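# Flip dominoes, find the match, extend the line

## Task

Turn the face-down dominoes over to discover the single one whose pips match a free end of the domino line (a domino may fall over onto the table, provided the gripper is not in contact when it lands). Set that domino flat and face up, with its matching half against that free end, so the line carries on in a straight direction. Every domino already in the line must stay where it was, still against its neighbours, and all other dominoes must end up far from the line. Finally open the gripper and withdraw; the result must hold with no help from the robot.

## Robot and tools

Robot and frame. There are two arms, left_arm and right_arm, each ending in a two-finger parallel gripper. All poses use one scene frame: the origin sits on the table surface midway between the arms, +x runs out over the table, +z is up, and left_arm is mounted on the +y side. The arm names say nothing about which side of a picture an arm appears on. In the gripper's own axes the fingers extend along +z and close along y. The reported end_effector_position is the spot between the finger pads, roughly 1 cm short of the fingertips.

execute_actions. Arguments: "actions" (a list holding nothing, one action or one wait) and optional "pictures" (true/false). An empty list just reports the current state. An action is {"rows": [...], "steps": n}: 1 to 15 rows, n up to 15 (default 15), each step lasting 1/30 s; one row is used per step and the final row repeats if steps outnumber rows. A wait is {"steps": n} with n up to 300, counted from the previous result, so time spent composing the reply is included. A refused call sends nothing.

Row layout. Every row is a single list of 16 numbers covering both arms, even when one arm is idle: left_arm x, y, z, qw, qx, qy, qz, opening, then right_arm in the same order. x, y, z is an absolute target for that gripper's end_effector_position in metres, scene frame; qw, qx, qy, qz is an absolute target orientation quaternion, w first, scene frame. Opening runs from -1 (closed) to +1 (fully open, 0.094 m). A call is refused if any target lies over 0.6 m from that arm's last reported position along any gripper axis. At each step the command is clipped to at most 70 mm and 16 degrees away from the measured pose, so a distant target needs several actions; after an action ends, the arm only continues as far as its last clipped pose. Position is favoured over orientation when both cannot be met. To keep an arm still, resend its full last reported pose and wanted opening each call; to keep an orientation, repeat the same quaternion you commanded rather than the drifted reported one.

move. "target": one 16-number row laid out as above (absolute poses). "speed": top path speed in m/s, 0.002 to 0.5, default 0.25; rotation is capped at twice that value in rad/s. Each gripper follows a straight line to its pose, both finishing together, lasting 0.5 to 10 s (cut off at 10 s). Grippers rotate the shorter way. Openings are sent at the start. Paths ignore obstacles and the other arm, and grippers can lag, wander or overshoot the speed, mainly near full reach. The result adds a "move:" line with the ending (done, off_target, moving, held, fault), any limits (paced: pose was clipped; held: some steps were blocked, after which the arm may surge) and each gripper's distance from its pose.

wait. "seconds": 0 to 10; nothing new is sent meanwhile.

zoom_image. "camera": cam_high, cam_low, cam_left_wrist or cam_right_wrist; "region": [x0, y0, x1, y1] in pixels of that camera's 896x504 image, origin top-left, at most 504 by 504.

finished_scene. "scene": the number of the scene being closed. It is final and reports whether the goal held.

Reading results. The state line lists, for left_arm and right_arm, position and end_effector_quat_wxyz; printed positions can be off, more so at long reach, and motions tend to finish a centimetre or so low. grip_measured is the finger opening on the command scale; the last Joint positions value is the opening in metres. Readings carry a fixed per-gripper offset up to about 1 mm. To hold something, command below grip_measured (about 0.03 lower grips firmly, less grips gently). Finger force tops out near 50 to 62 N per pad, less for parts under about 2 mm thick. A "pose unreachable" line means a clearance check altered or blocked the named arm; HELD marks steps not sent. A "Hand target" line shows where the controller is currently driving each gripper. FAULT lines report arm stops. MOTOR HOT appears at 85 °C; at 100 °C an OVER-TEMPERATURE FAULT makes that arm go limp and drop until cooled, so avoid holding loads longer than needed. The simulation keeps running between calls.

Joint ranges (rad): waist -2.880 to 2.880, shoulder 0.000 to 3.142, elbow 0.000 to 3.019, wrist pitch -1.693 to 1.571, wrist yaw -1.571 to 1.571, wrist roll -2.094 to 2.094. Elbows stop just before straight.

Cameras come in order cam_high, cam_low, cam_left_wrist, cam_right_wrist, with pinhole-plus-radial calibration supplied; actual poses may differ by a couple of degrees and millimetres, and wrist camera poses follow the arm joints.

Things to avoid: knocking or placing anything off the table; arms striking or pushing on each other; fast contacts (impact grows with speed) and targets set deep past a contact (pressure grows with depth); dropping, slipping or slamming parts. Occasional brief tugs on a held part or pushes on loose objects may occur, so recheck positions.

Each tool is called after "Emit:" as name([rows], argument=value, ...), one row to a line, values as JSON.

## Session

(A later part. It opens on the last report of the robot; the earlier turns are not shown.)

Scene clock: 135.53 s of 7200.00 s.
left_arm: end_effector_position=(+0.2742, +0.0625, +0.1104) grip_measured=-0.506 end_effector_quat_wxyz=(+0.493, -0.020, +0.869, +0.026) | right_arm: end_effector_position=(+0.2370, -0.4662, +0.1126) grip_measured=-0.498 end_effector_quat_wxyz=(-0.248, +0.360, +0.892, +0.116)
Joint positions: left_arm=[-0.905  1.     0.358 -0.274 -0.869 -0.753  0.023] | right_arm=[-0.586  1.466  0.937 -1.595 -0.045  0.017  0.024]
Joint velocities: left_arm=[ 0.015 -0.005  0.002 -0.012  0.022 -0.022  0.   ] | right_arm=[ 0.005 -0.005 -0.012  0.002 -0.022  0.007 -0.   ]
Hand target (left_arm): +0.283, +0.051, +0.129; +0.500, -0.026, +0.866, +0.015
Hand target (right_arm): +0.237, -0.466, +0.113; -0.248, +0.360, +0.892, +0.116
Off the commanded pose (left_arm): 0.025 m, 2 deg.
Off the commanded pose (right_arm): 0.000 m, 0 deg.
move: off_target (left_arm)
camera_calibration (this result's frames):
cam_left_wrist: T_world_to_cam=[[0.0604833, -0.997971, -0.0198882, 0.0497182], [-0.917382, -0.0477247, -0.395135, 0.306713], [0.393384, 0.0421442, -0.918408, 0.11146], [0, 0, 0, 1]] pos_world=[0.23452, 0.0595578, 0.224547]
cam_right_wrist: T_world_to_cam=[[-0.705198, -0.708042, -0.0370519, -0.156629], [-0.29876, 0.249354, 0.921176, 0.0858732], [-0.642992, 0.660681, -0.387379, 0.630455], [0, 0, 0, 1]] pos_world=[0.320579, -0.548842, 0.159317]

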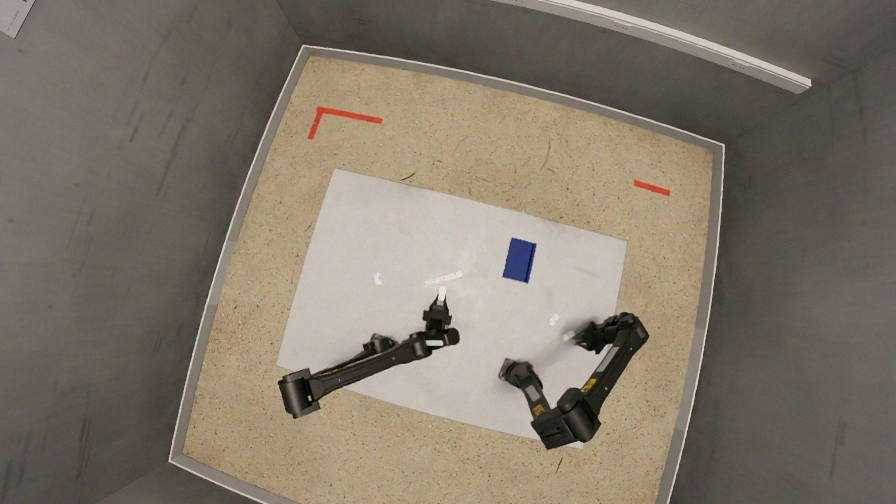

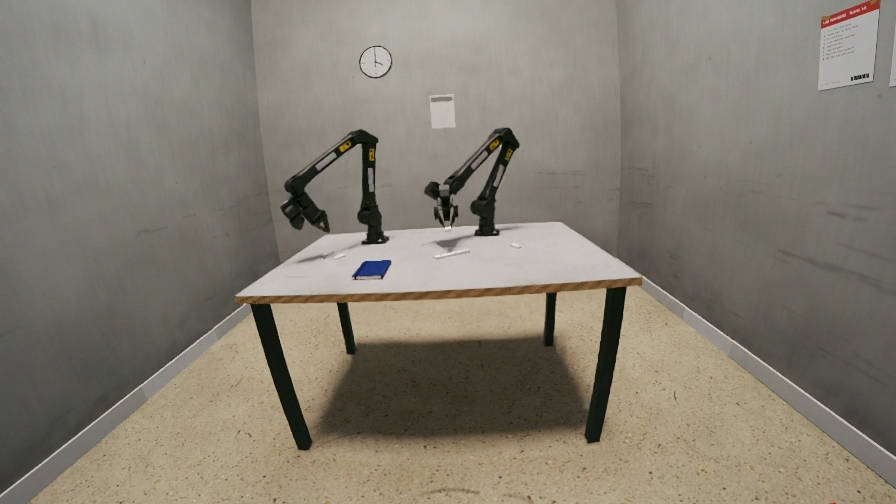

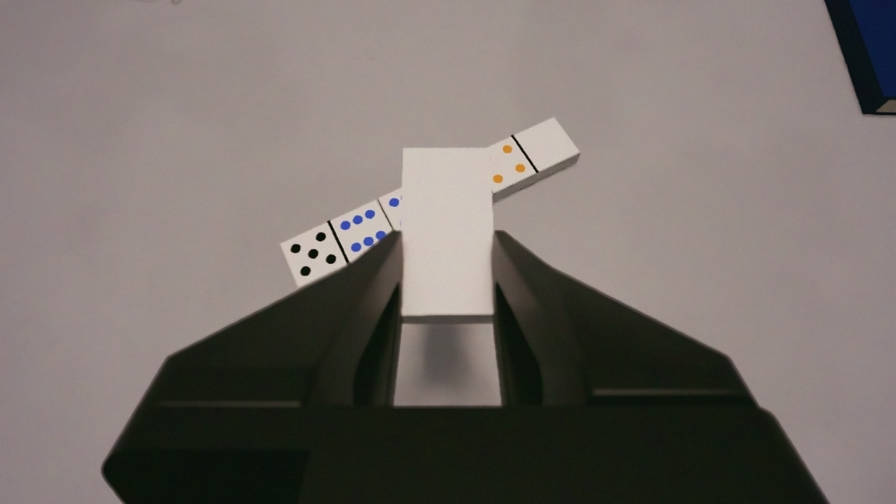

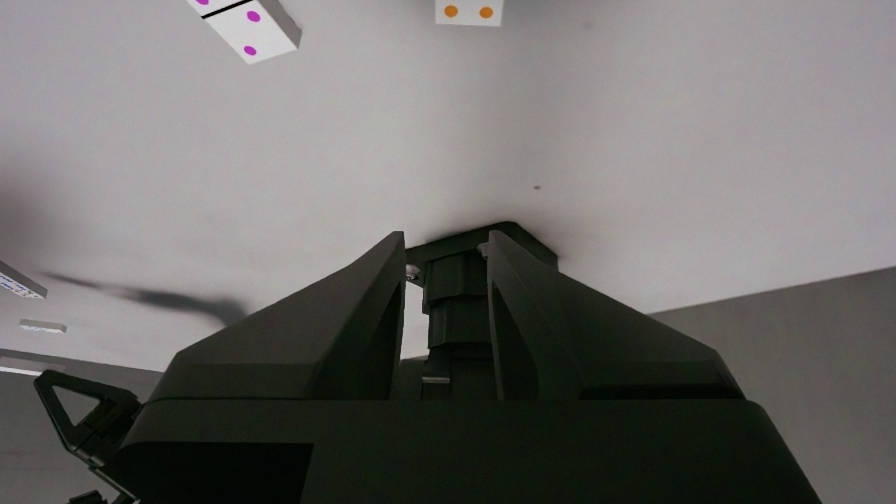

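Emit:
move(target=[0.305,0.247,0.11,-0.39,0,0.92,0,-0.54,0.27,-0.30,0.19,0.2,0,0.98,0,-0.9], speed=0.25)

Emit:
move(target=[0.288,0.247,0.047,-0.44,0,0.898,0,-0.54,0.27,-0.30,0.19,0.2,0,0.98,0,-0.9], speed=0.05)

Scene clock: 142.47 s of 7200.00 s.
left_arm: end_effector_position=(+0.2880, +0.2443, +0.1007) grip_measured=-0.506 end_effector_quat_wxyz=(-0.338, +0.006, +0.941, +0.003) | right_arm: end_effector_position=(+0.2656, -0.3065, +0.1822) grip_measured=-0.898 end_effector_quat_wxyz=(+0.184, -0.004, +0.983, -0.016)
Joint positions: left_arm=[ 0.114  1.646  1.055 -1.67  -0.008  0.009  0.023] | right_arm=[ 0.167  0.602  0.629 -1.228  0.035 -0.     0.005]
Joint velocities: left_arm=[-0.015 -0.005 -0.022  0.002 -0.037  0.007  0.001] | right_arm=[ 0.005 -0.015  0.012 -0.027 -0.022 -0.007 -0.001]
Hand target (left_arm): +0.303, +0.246, +0.108; -0.332, +0.010, +0.943, +0.002
Hand target (right_arm): +0.270, -0.305, +0.184; +0.196, -0.000, +0.980, -0.015
Off the commanded pose (left_arm): 0.020 m, 6 deg.
Off the commanded pose (right_arm): 0.011 m, 3 deg.
joint sent to its limit (left arm) — the command would take joint 4 (wrist pitch) past its lower limit, so that joint was sent only as far as its limit.
move: off_target (left_arm, right_arm)
camera_calibration (this result's frames):
cam_left_wrist: T_world_to_cam=[[-0.00758904, -0.99997, -0.0016197, 0.248366], [-0.250472, 0.000332781, 0.968124, -0.0169199], [-0.968094, 0.00775282, -0.250467, 0.422657], [0, 0, 0, 1]] pos_world=[0.406818, 0.245087, 0.122645]
cam_right_wrist: T_world_to_cam=[[0.00377837, -0.999774, 0.0209411, -0.309092], [-0.969381, 0.00147991, 0.245558, 0.215779], [-0.245533, -0.0212277, -0.969156, 0.361741], [0, 0, 0, 1]] pos_world=[0.299159, -0.301662, 0.30407]

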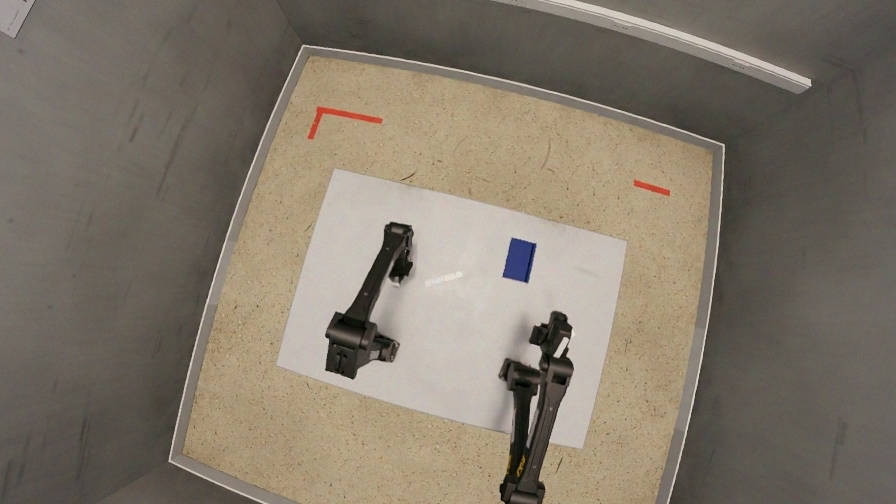

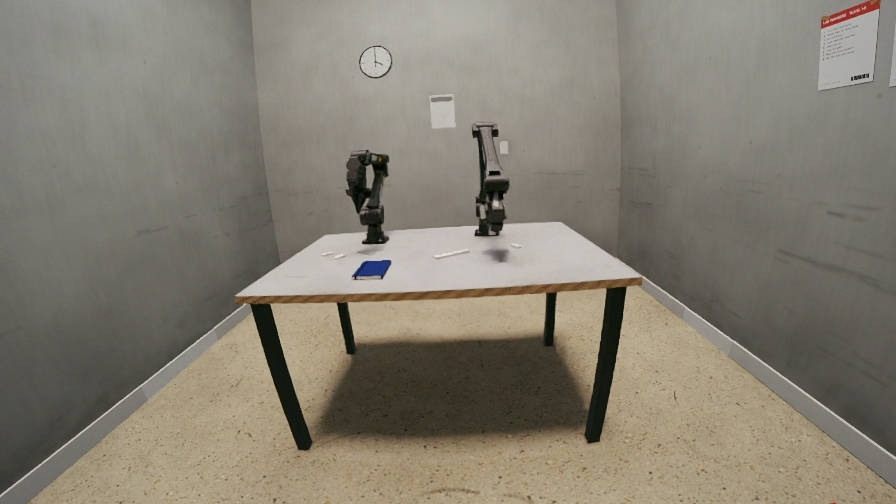

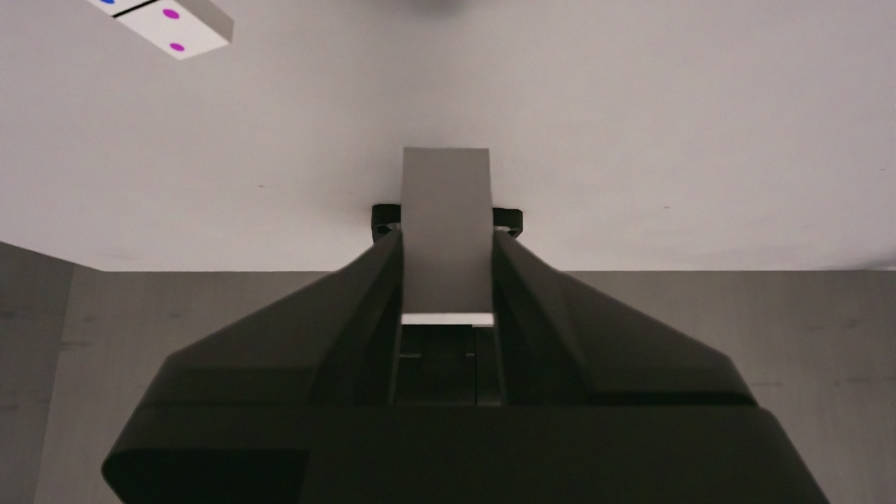

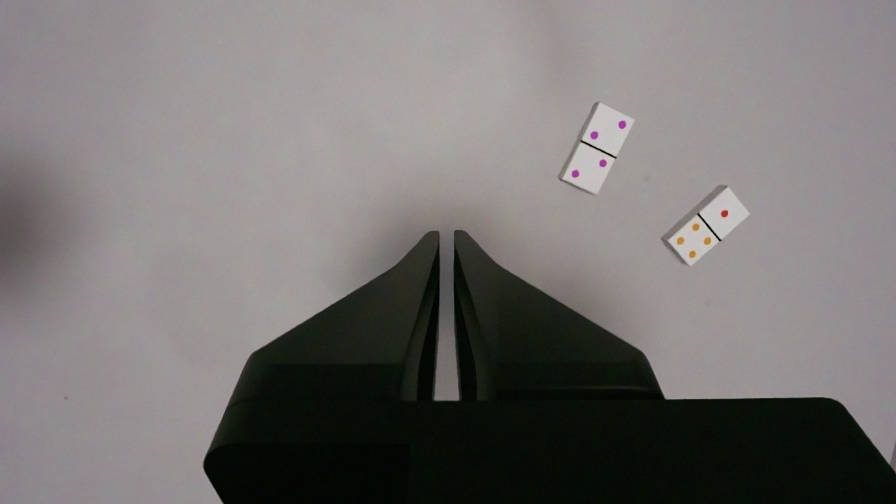

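Scene clock: 144.93 s of 7200.00 s.
left_arm: end_effector_position=(+0.2752, +0.2449, +0.0444) grip_measured=-0.506 end_effector_quat_wxyz=(-0.441, +0.005, +0.897, +0.001) | right_arm: end_effector_position=(+0.2655, -0.3027, +0.1824) grip_measured=-0.898 end_effector_quat_wxyz=(+0.185, -0.001, +0.983, -0.004)
Joint positions: left_arm=[ 0.116  1.87   1.056 -1.67  -0.008  0.009  0.023] | right_arm=[ 0.167  0.601  0.629 -1.228  0.013  0.011  0.005]
Joint velocities: left_arm=[-0.005 -0.005  0.022 -0.012  0.022  0.007 -0.   ] | right_arm=[-0.005 -0.005 -0.002  0.017  0.007  0.066  0.   ]
Hand target (left_arm): +0.288, +0.247, +0.047; -0.439, +0.001, +0.898, -0.001
Hand target (right_arm): +0.270, -0.300, +0.190; +0.200, +0.000, +0.980, -0.000
Off the commanded pose (left_arm): 0.013 m, 1 deg.
Off the commanded pose (right_arm): 0.009 m, 2 deg.
joint sent to its limit (left arm) — the command would take joint 4 (wrist pitch) past its lower limit, so that joint was sent only as far as its limit.
move: off_target (left_arm)
camera_calibration (this result's frames):
cam_left_wrist: T_world_to_cam=[[-0.0054863, -0.999985, -0.0000379977, 0.24815], [-0.0296193, 0.000124521, 0.999561, -0.0277346], [-0.999546, 0.00548502, -0.0296195, 0.395616], [0, 0, 0, 1]] pos_world=[0.395977, 0.245979, 0.0394498]
cam_right_wrist: T_world_to_cam=[[0.00168335, -0.999993, -0.00321285, -0.300465], [-0.969727, -0.00241692, 0.24418, 0.214782], [-0.244186, 0.00270454, -0.969725, 0.368996], [0, 0, 0, 1]] pos_world=[0.29889, -0.300942, 0.304414]

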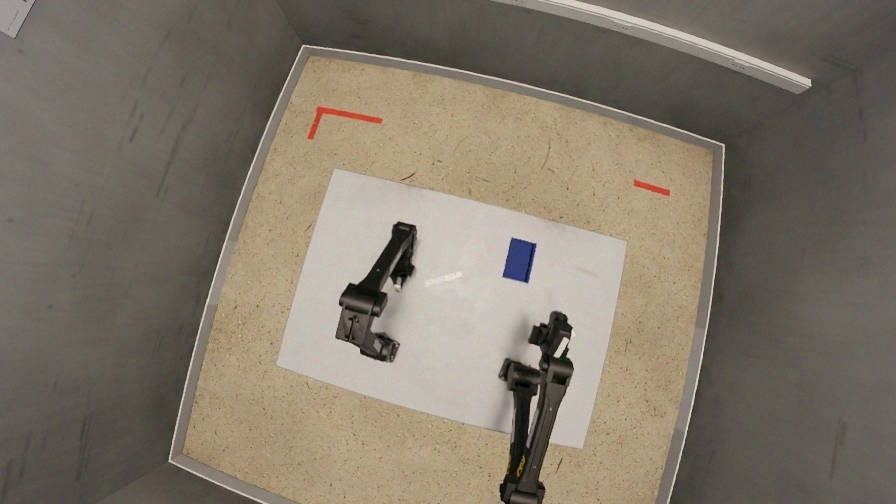

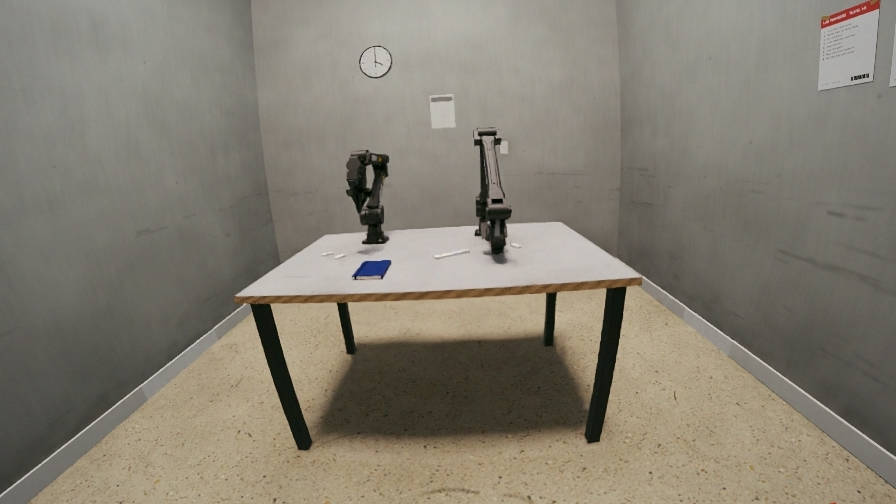

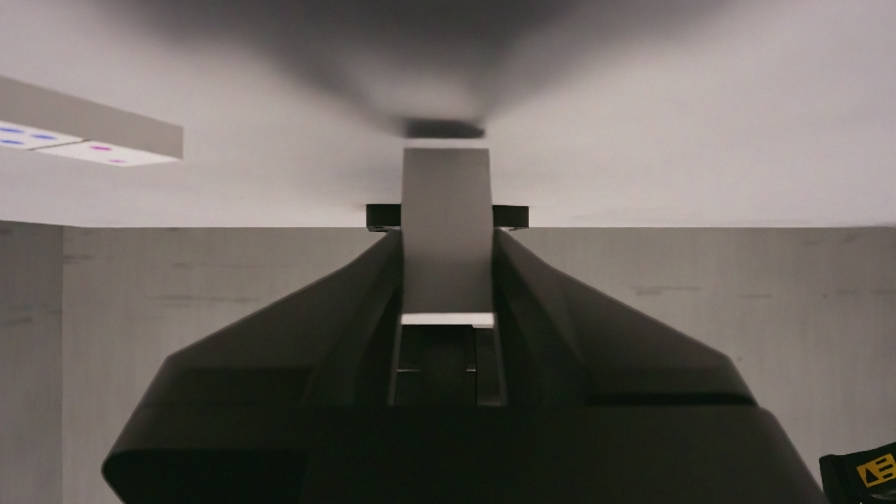

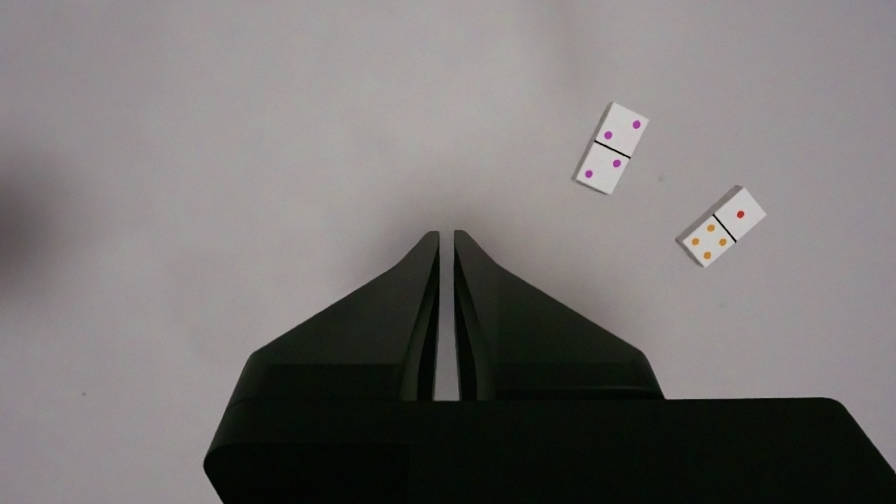

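Emit:
move(target=[0.277,0.246,0.030,-0.432,0,0.902,0,-0.54,0.2655,-0.303,0.183,0.185,0,0.983,0,-0.9], speed=0.015)

Scene clock: 148.23 s of 7200.00 s.
left_arm: end_effector_position=(+0.2807, +0.2449, +0.0399) grip_measured=-0.506 end_effector_quat_wxyz=(-0.428, +0.005, +0.904, +0.002) | right_arm: end_effector_position=(+0.2655, -0.3014, +0.1824) grip_measured=-0.898 end_effector_quat_wxyz=(+0.185, -0.002, +0.983, -0.000)
Joint positions: left_arm=[ 0.116  1.87   1.06  -1.645 -0.008  0.009  0.023] | right_arm=[ 0.167  0.601  0.629 -1.228  0.005  0.011  0.005]
Joint velocities: left_arm=[-0.005 -0.015 -0.002 -0.007 -0.037  0.007  0.   ] | right_arm=[-0.015 -0.005 -0.007  0.017  0.066 -0.007 -0.001]
Hand target (left_arm): +0.277, +0.246, +0.030; -0.432, -0.000, +0.902, +0.000
Hand target (right_arm): +0.266, -0.303, +0.183; +0.185, +0.000, +0.983, +0.000
Off the commanded pose (left_arm): 0.011 m, 1 deg.
Off the commanded pose (right_arm): 0.002 m, 0 deg.
move: off_target (left_arm)
camera_calibration (this result's frames):
cam_left_wrist: T_world_to_cam=[[-0.00548229, -0.999985, -0.000242209, 0.248195], [-0.0582014, 0.0000772798, 0.998305, -0.0149809], [-0.99829, 0.0054871, -0.0582009, 0.401696], [0, 0, 0, 1]] pos_world=[0.401498, 0.245988, 0.0383947]
cam_right_wrist: T_world_to_cam=[[0.00409445, -0.999937, -0.0104604, -0.298455], [-0.96969, -0.00652574, 0.244253, 0.213511], [-0.244306, 0.00914328, -0.969655, 0.370938], [0, 0, 0, 1]] pos_world=[0.298884, -0.300434, 0.304409]

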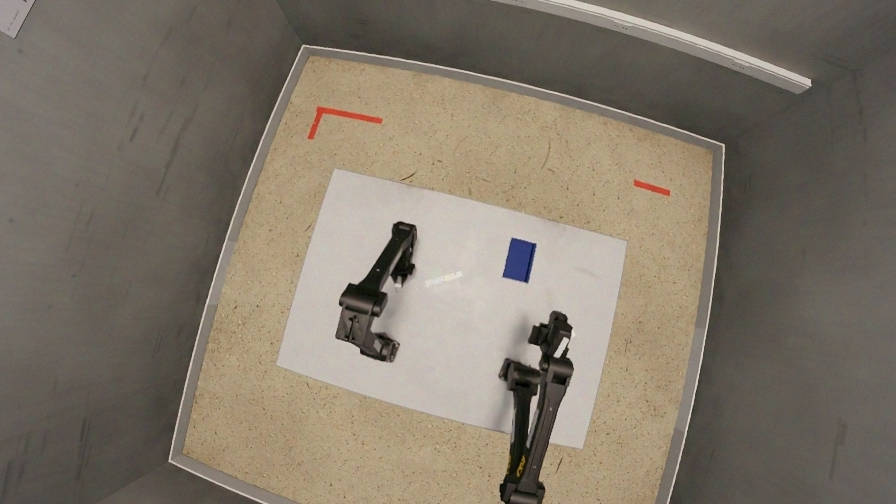

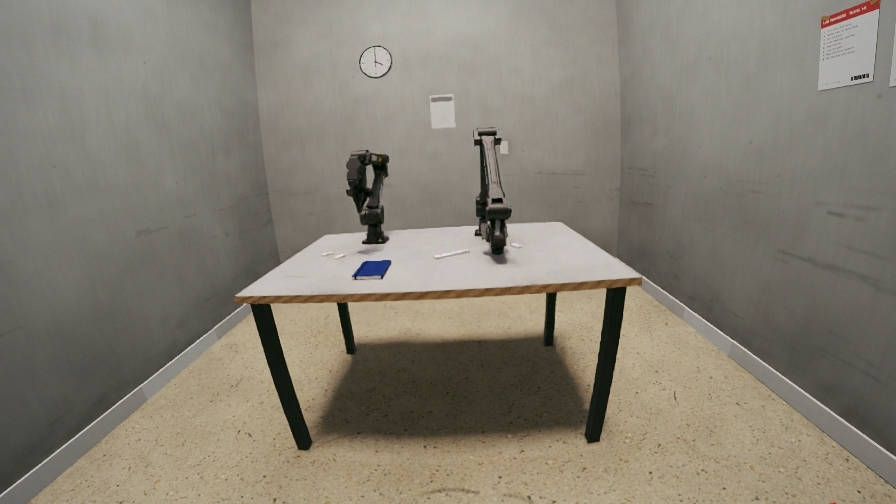

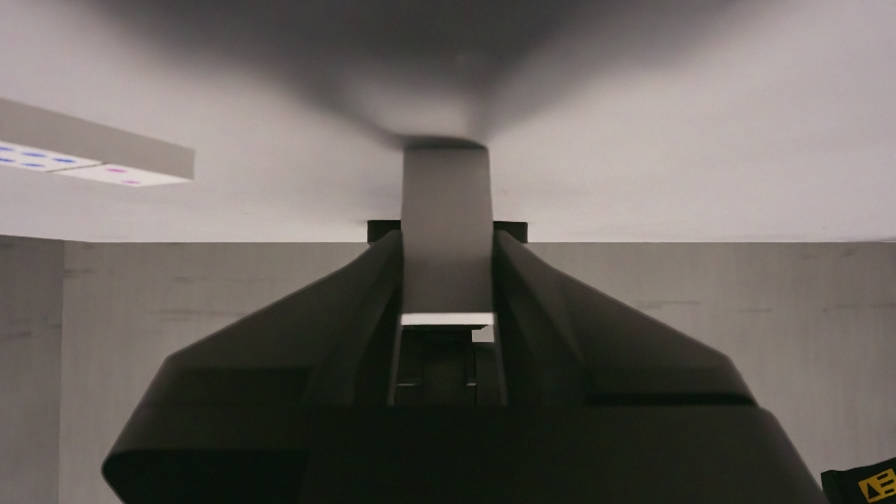

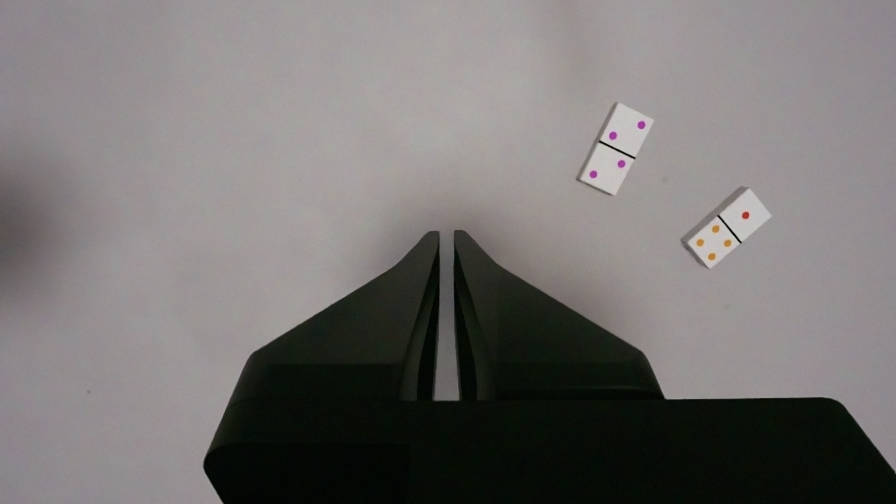

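Emit:
move(target=[0.283,0.246,0.035,-0.420,0,0.9075,0,-0.54,0.2655,-0.303,0.183,0.185,0,0.983,0,-0.9], speed=0.01)

Emit:
move(target=[0.283,0.246,0.037,-0.422,0,0.9066,0,0.4,0.2655,-0.303,0.183,0.185,0,0.983,0,-0.9], speed=0.01)

Scene clock: 152.80 s of 7200.00 s.
left_arm: end_effector_position=(+0.2807, +0.2449, +0.0399) grip_measured=-0.506 end_effector_quat_wxyz=(-0.428, +0.005, +0.904, +0.002) | right_arm: end_effector_position=(+0.2655, -0.3014, +0.1824) grip_measured=-0.898 end_effector_quat_wxyz=(+0.185, -0.002, +0.983, -0.000)
Joint positions: left_arm=[ 0.116  1.87   1.06  -1.645 -0.008  0.009  0.023] | right_arm=[ 0.167  0.601  0.629 -1.228  0.005  0.011  0.005]
Joint velocities: left_arm=[-0.015 -0.005 -0.002 -0.002  0.022 -0.051  0.   ] | right_arm=[-0.015 -0.005  0.007  0.012 -0.007 -0.066 -0.001]
Hand target (left_arm): +0.283, +0.246, +0.035; -0.420, -0.000, +0.907, +0.000
Hand target (right_arm): +0.266, -0.303, +0.183; +0.185, +0.000, +0.983, +0.000
Off the commanded pose (left_arm): 0.006 m, 1 deg.
Off the commanded pose (right_arm): 0.002 m, 0 deg.
After step 90, 0.27 s passed at rest.
move: done
camera_calibration (this result's frames):
cam_left_wrist: T_world_to_cam=[[-0.00548229, -0.999985, -0.000242209, 0.248195], [-0.0582014, 0.0000772798, 0.998305, -0.0149809], [-0.99829, 0.0054871, -0.0582009, 0.401696], [0, 0, 0, 1]] pos_world=[0.401498, 0.245988, 0.0383947]
cam_right_wrist: T_world_to_cam=[[0.00409445, -0.999937, -0.0104604, -0.298455], [-0.96969, -0.00652574, 0.244253, 0.213511], [-0.244306, 0.00914328, -0.969655, 0.370938], [0, 0, 0, 1]] pos_world=[0.298884, -0.300434, 0.304409]

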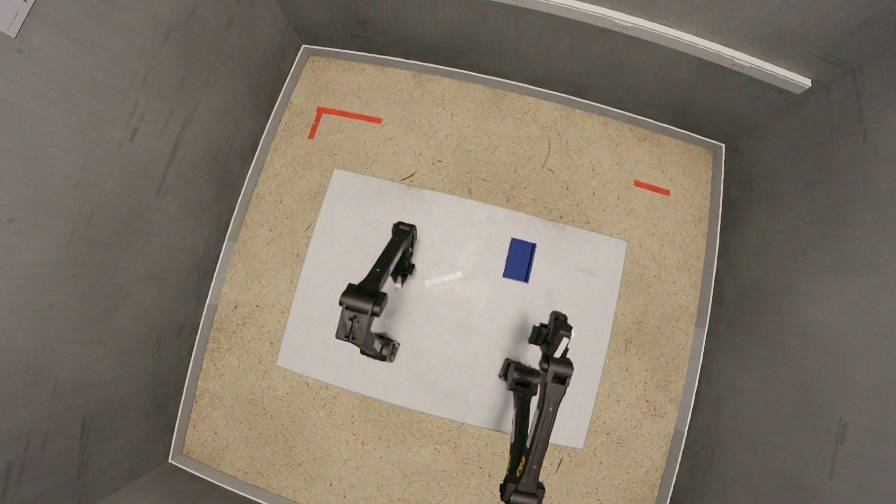

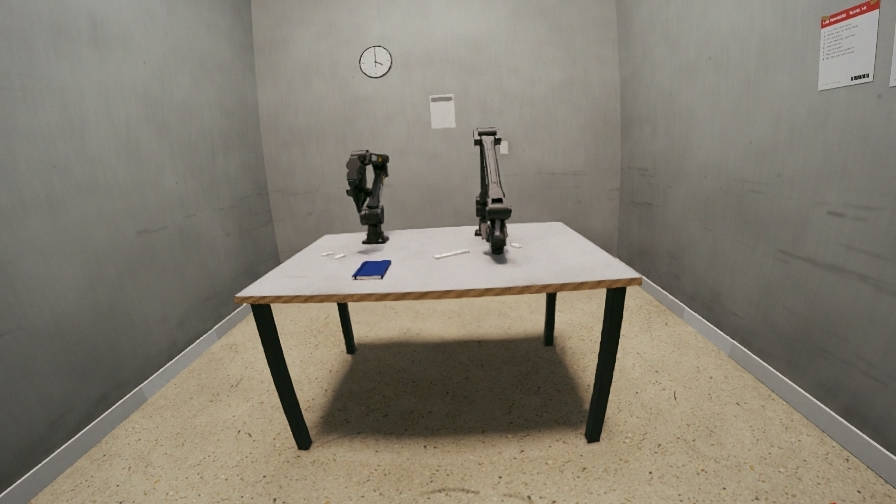

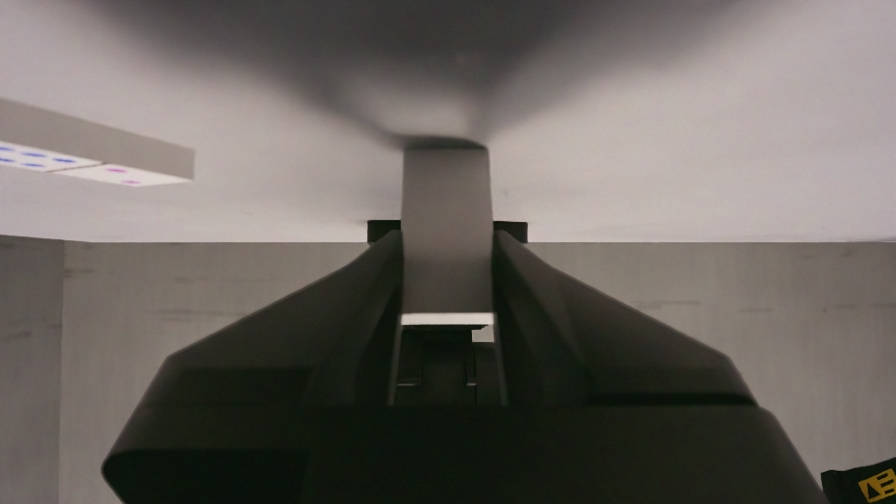

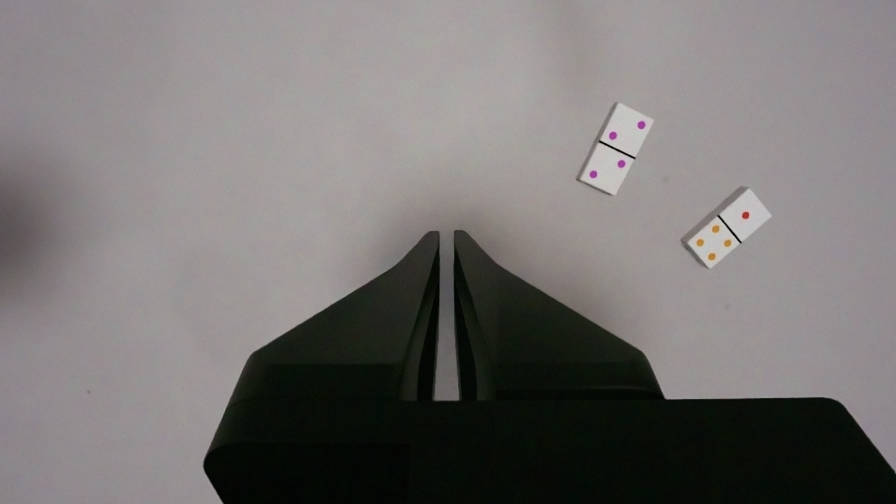

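Scene clock: 153.90 s of 7200.00 s.
left_arm: end_effector_position=(+0.2807, +0.2449, +0.0399) grip_measured=+0.398 end_effector_quat_wxyz=(-0.428, +0.005, +0.904, +0.002) | right_arm: end_effector_position=(+0.2655, -0.3014, +0.1824) grip_measured=-0.898 end_effector_quat_wxyz=(+0.185, -0.001, +0.983, -0.000)
Joint positions: left_arm=[ 0.116  1.87   1.06  -1.645 -0.008  0.009  0.066] | right_arm=[ 0.166  0.601  0.629 -1.228  0.005  0.011  0.005]
Joint velocities: left_arm=[-0.005  0.005 -0.007  0.007 -0.037 -0.007  0.   ] | right_arm=[-0.015 -0.005 -0.017 -0.012 -0.007 -0.007  0.001]
Hand target (left_arm): +0.283, +0.246, +0.037; -0.422, -0.000, +0.907, +0.000
Hand target (right_arm): +0.266, -0.303, +0.183; +0.185, +0.000, +0.983, +0.000
Off the commanded pose (left_arm): 0.004 m, 1 deg.
Off the commanded pose (right_arm): 0.002 m, 0 deg.
move: done
camera_calibration (this result's frames):
cam_left_wrist: T_world_to_cam=[[-0.00548229, -0.999985, -0.000242209, 0.248195], [-0.0582014, 0.0000772798, 0.998305, -0.0149809], [-0.99829, 0.0054871, -0.0582009, 0.401696], [0, 0, 0, 1]] pos_world=[0.401498, 0.245988, 0.0383947]
cam_right_wrist: T_world_to_cam=[[0.0038513, -0.999934, -0.0108159, -0.298342], [-0.96969, -0.00637683, 0.244256, 0.213555], [-0.244309, 0.00954734, -0.969651, 0.371059], [0, 0, 0, 1]] pos_world=[0.298885, -0.300503, 0.304409]

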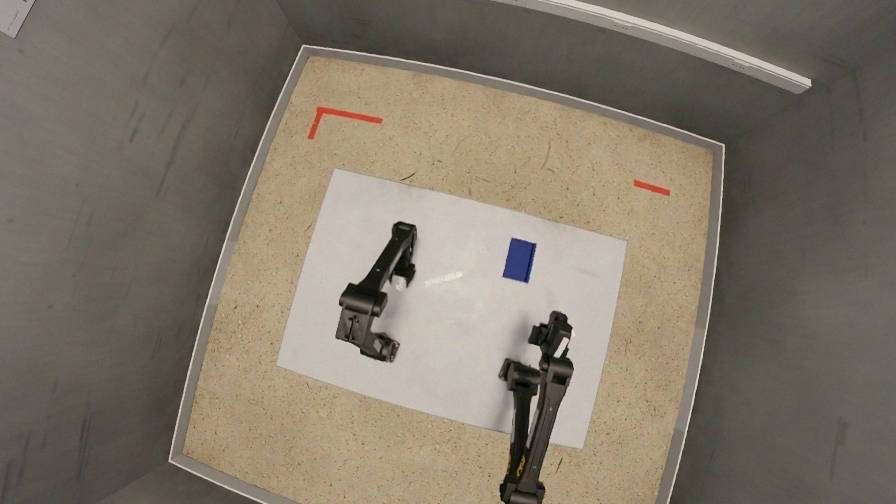

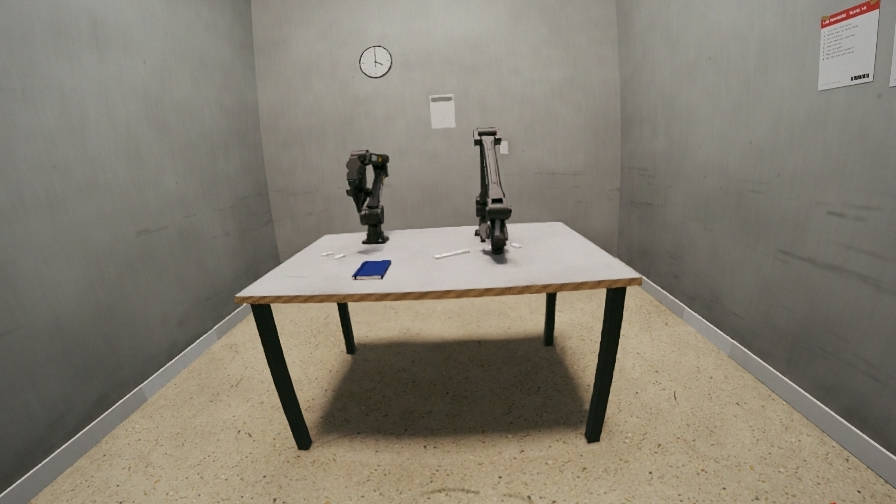

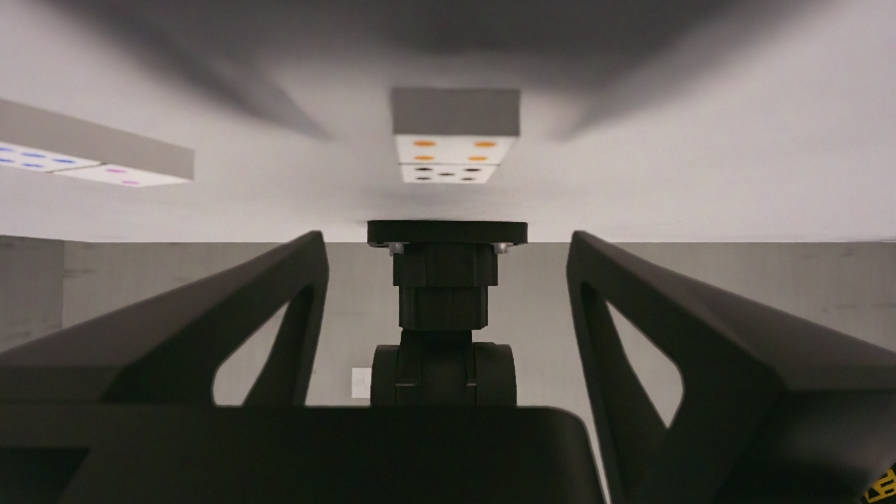

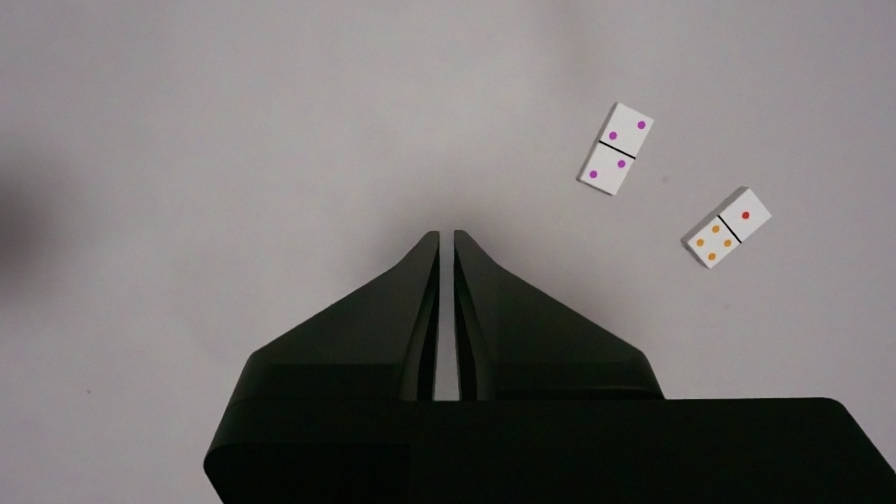

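Emit:
move(target=[0.29,0.246,0.075,-0.25,0,0.968,0,-0.1,0.2655,-0.303,0.183,0.185,0,0.983,0,-0.9], speed=0.15)

Emit:
move(target=[0.30,0.246,0.045,0,0,1,0,-0.1,0.2655,-0.303,0.183,0.185,0,0.983,0,-0.9], speed=0.2)

Scene clock: 165.67 s of 7200.00 s.
left_arm: end_effector_position=(+0.2901, +0.2450, +0.0748) grip_measured=-0.098 end_effector_quat_wxyz=(-0.258, +0.005, +0.966, +0.003) | right_arm: end_effector_position=(+0.2655, -0.3014, +0.1824) grip_measured=-0.898 end_effector_quat_wxyz=(+0.185, -0.001, +0.983, -0.000)
Joint positions: left_arm=[ 0.116  1.577  0.96  -1.476 -0.008  0.009  0.042] | right_arm=[ 0.166  0.601  0.629 -1.228  0.005  0.011  0.005]
Joint velocities: left_arm=[-0.005 -0.005  0.012  0.002  0.037 -0.022 -0.   ] | right_arm=[-0.005 -0.005  0.002 -0.007 -0.007  0.007 -0.   ]
Hand target (left_arm): +0.290, +0.246, +0.075; -0.250, -0.001, +0.968, +0.003
Hand target (right_arm): +0.266, -0.303, +0.183; +0.185, +0.000, +0.983, +0.000
Off the commanded pose (left_arm): 0.001 m, 1 deg.
Off the commanded pose (right_arm): 0.002 m, 0 deg.
After step 90, 7.17 s passed at rest.
move: done
camera_calibration (this result's frames):
cam_left_wrist: T_world_to_cam=[[-0.00493193, -0.999984, -0.00275853, 0.248299], [-0.408689, -0.000502019, 0.912674, 0.0589448], [-0.91266, 0.00562863, -0.40868, 0.41452], [0, 0, 0, 1]] pos_world=[0.40363, 0.245992, 0.116293]
cam_right_wrist: T_world_to_cam=[[0.0038513, -0.999934, -0.0108159, -0.298342], [-0.96969, -0.00637683, 0.244256, 0.213555], [-0.244309, 0.00954734, -0.969651, 0.371059], [0, 0, 0, 1]] pos_world=[0.298885, -0.300503, 0.304409]

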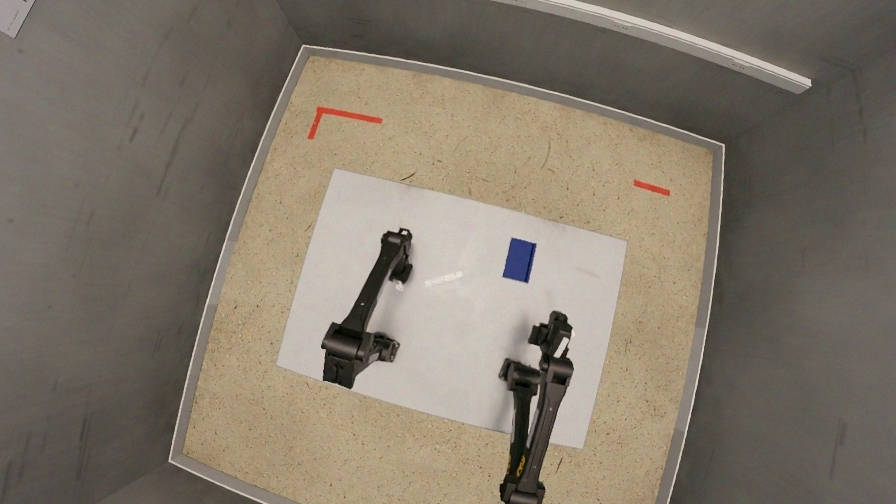

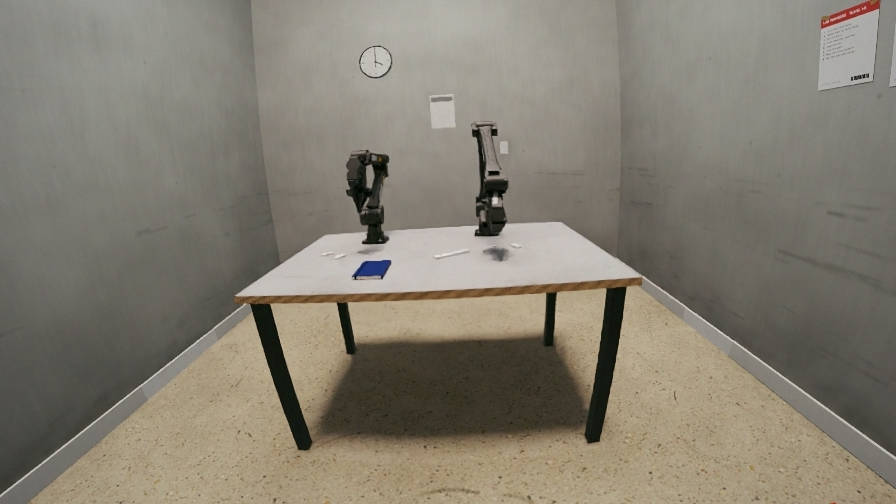

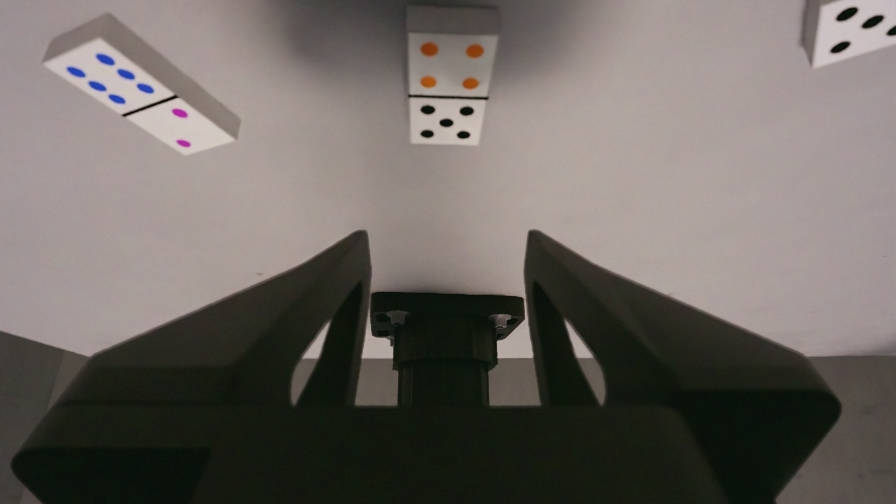

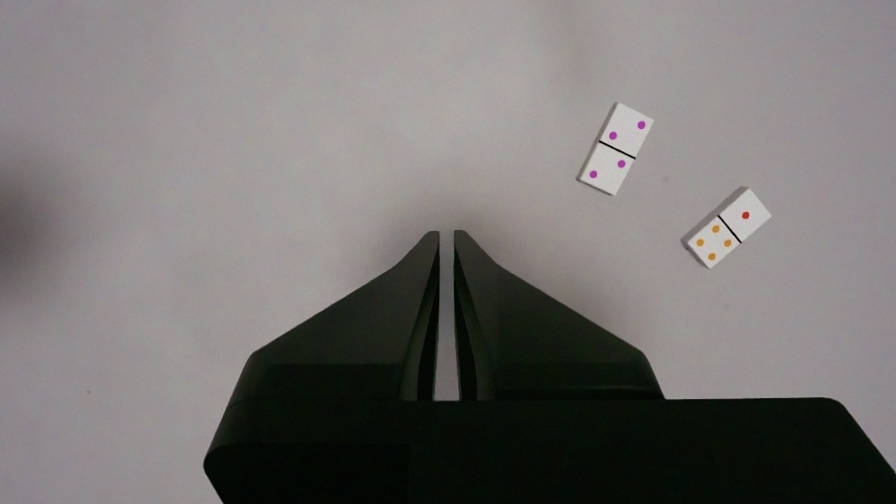

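Scene clock: 167.33 s of 7200.00 s.
left_arm: end_effector_position=(+0.2985, +0.2450, +0.0432) grip_measured=-0.098 end_effector_quat_wxyz=(-0.011, +0.004, +1.000, +0.004) | right_arm: end_effector_position=(+0.2655, -0.3014, +0.1824) grip_measured=-0.898 end_effector_quat_wxyz=(+0.185, -0.001, +0.983, -0.000)
Joint positions: left_arm=[ 0.116  1.299  0.671 -0.965 -0.008  0.009  0.042] | right_arm=[ 0.166  0.601  0.629 -1.228  0.005  0.011  0.005]
Joint velocities: left_arm=[-0.005 -0.015  0.012  0.022 -0.051 -0.022  0.   ] | right_arm=[ 0.005  0.005  0.002 -0.022 -0.007  0.007  0.   ]
Hand target (left_arm): +0.300, +0.246, +0.045; -0.000, -0.003, +1.000, +0.004
Hand target (right_arm): +0.266, -0.303, +0.183; +0.185, +0.000, +0.983, +0.000
Off the commanded pose (left_arm): 0.003 m, 1 deg.
Off the commanded pose (right_arm): 0.002 m, 0 deg.
move: done
camera_calibration (this result's frames):
cam_left_wrist: T_world_to_cam=[[-0.0028027, -0.999981, -0.00557824, 0.247753], [-0.796286, -0.00114265, 0.604919, 0.220379], [-0.604914, 0.00613728, -0.796267, 0.333991], [0, 0, 0, 1]] pos_world=[0.378215, 0.24595, 0.134017]
cam_right_wrist: T_world_to_cam=[[0.0038513, -0.999934, -0.0108159, -0.298342], [-0.96969, -0.00637683, 0.244256, 0.213555], [-0.244309, 0.00954734, -0.969651, 0.371059], [0, 0, 0, 1]] pos_world=[0.298885, -0.300503, 0.304409]

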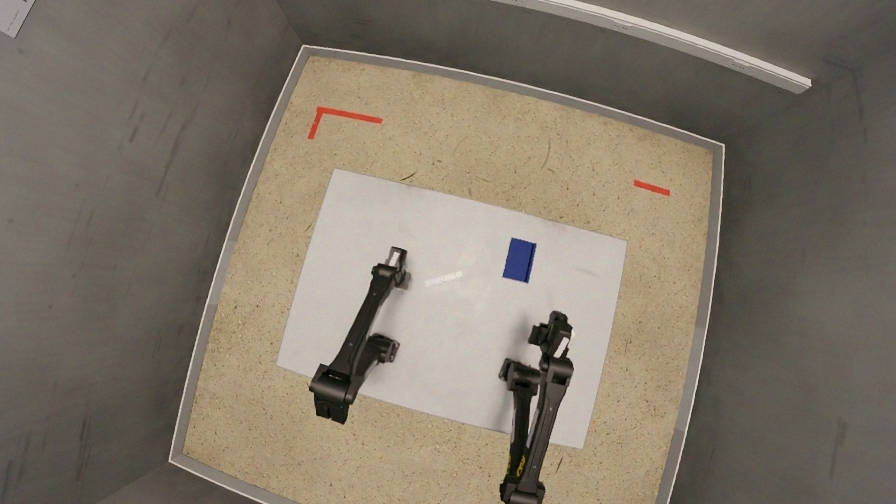

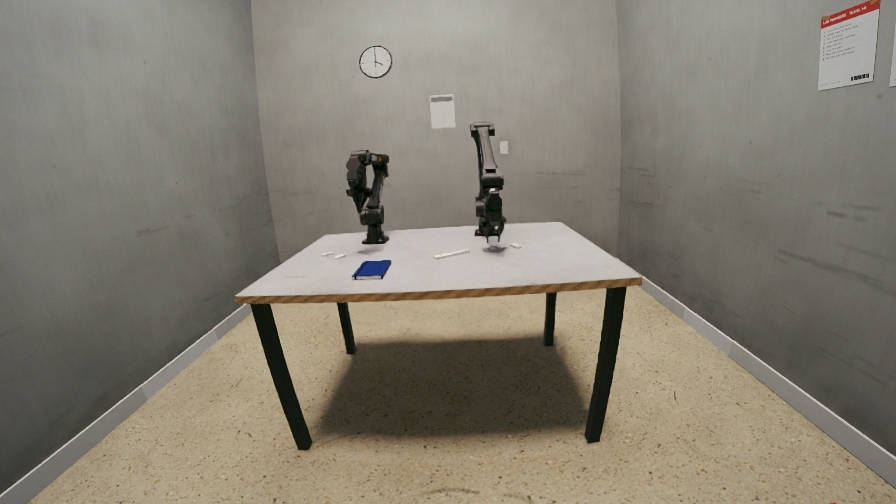

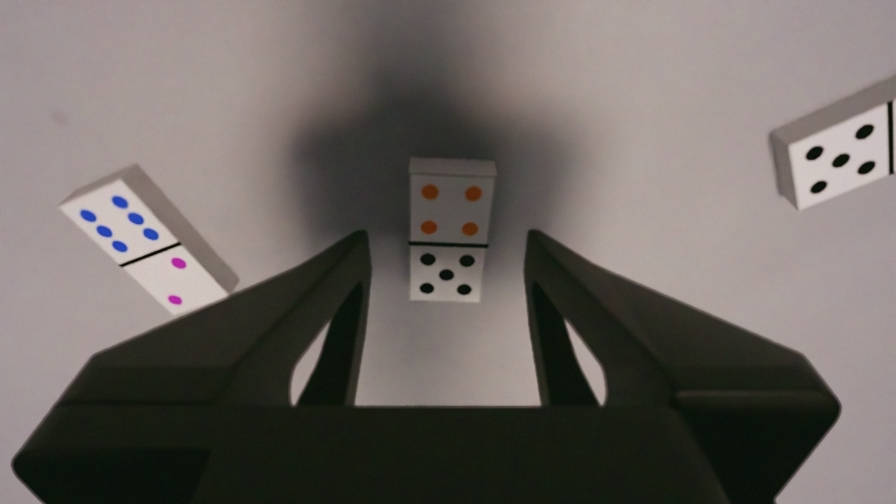

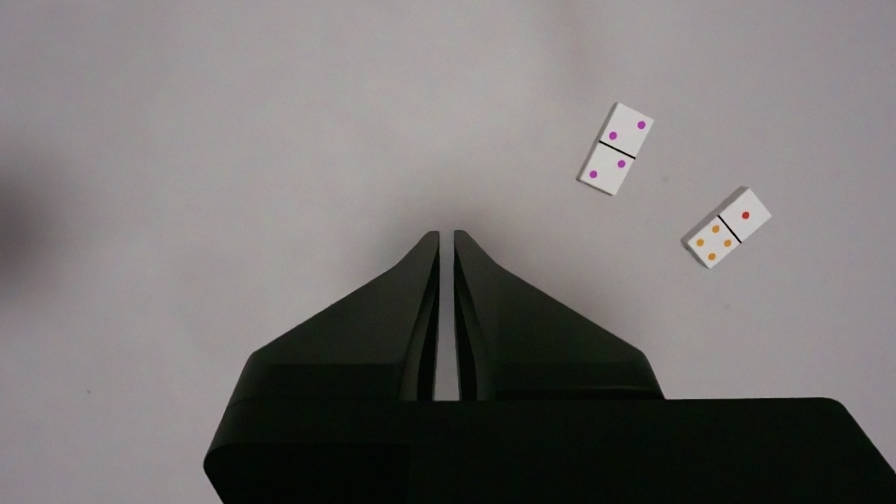

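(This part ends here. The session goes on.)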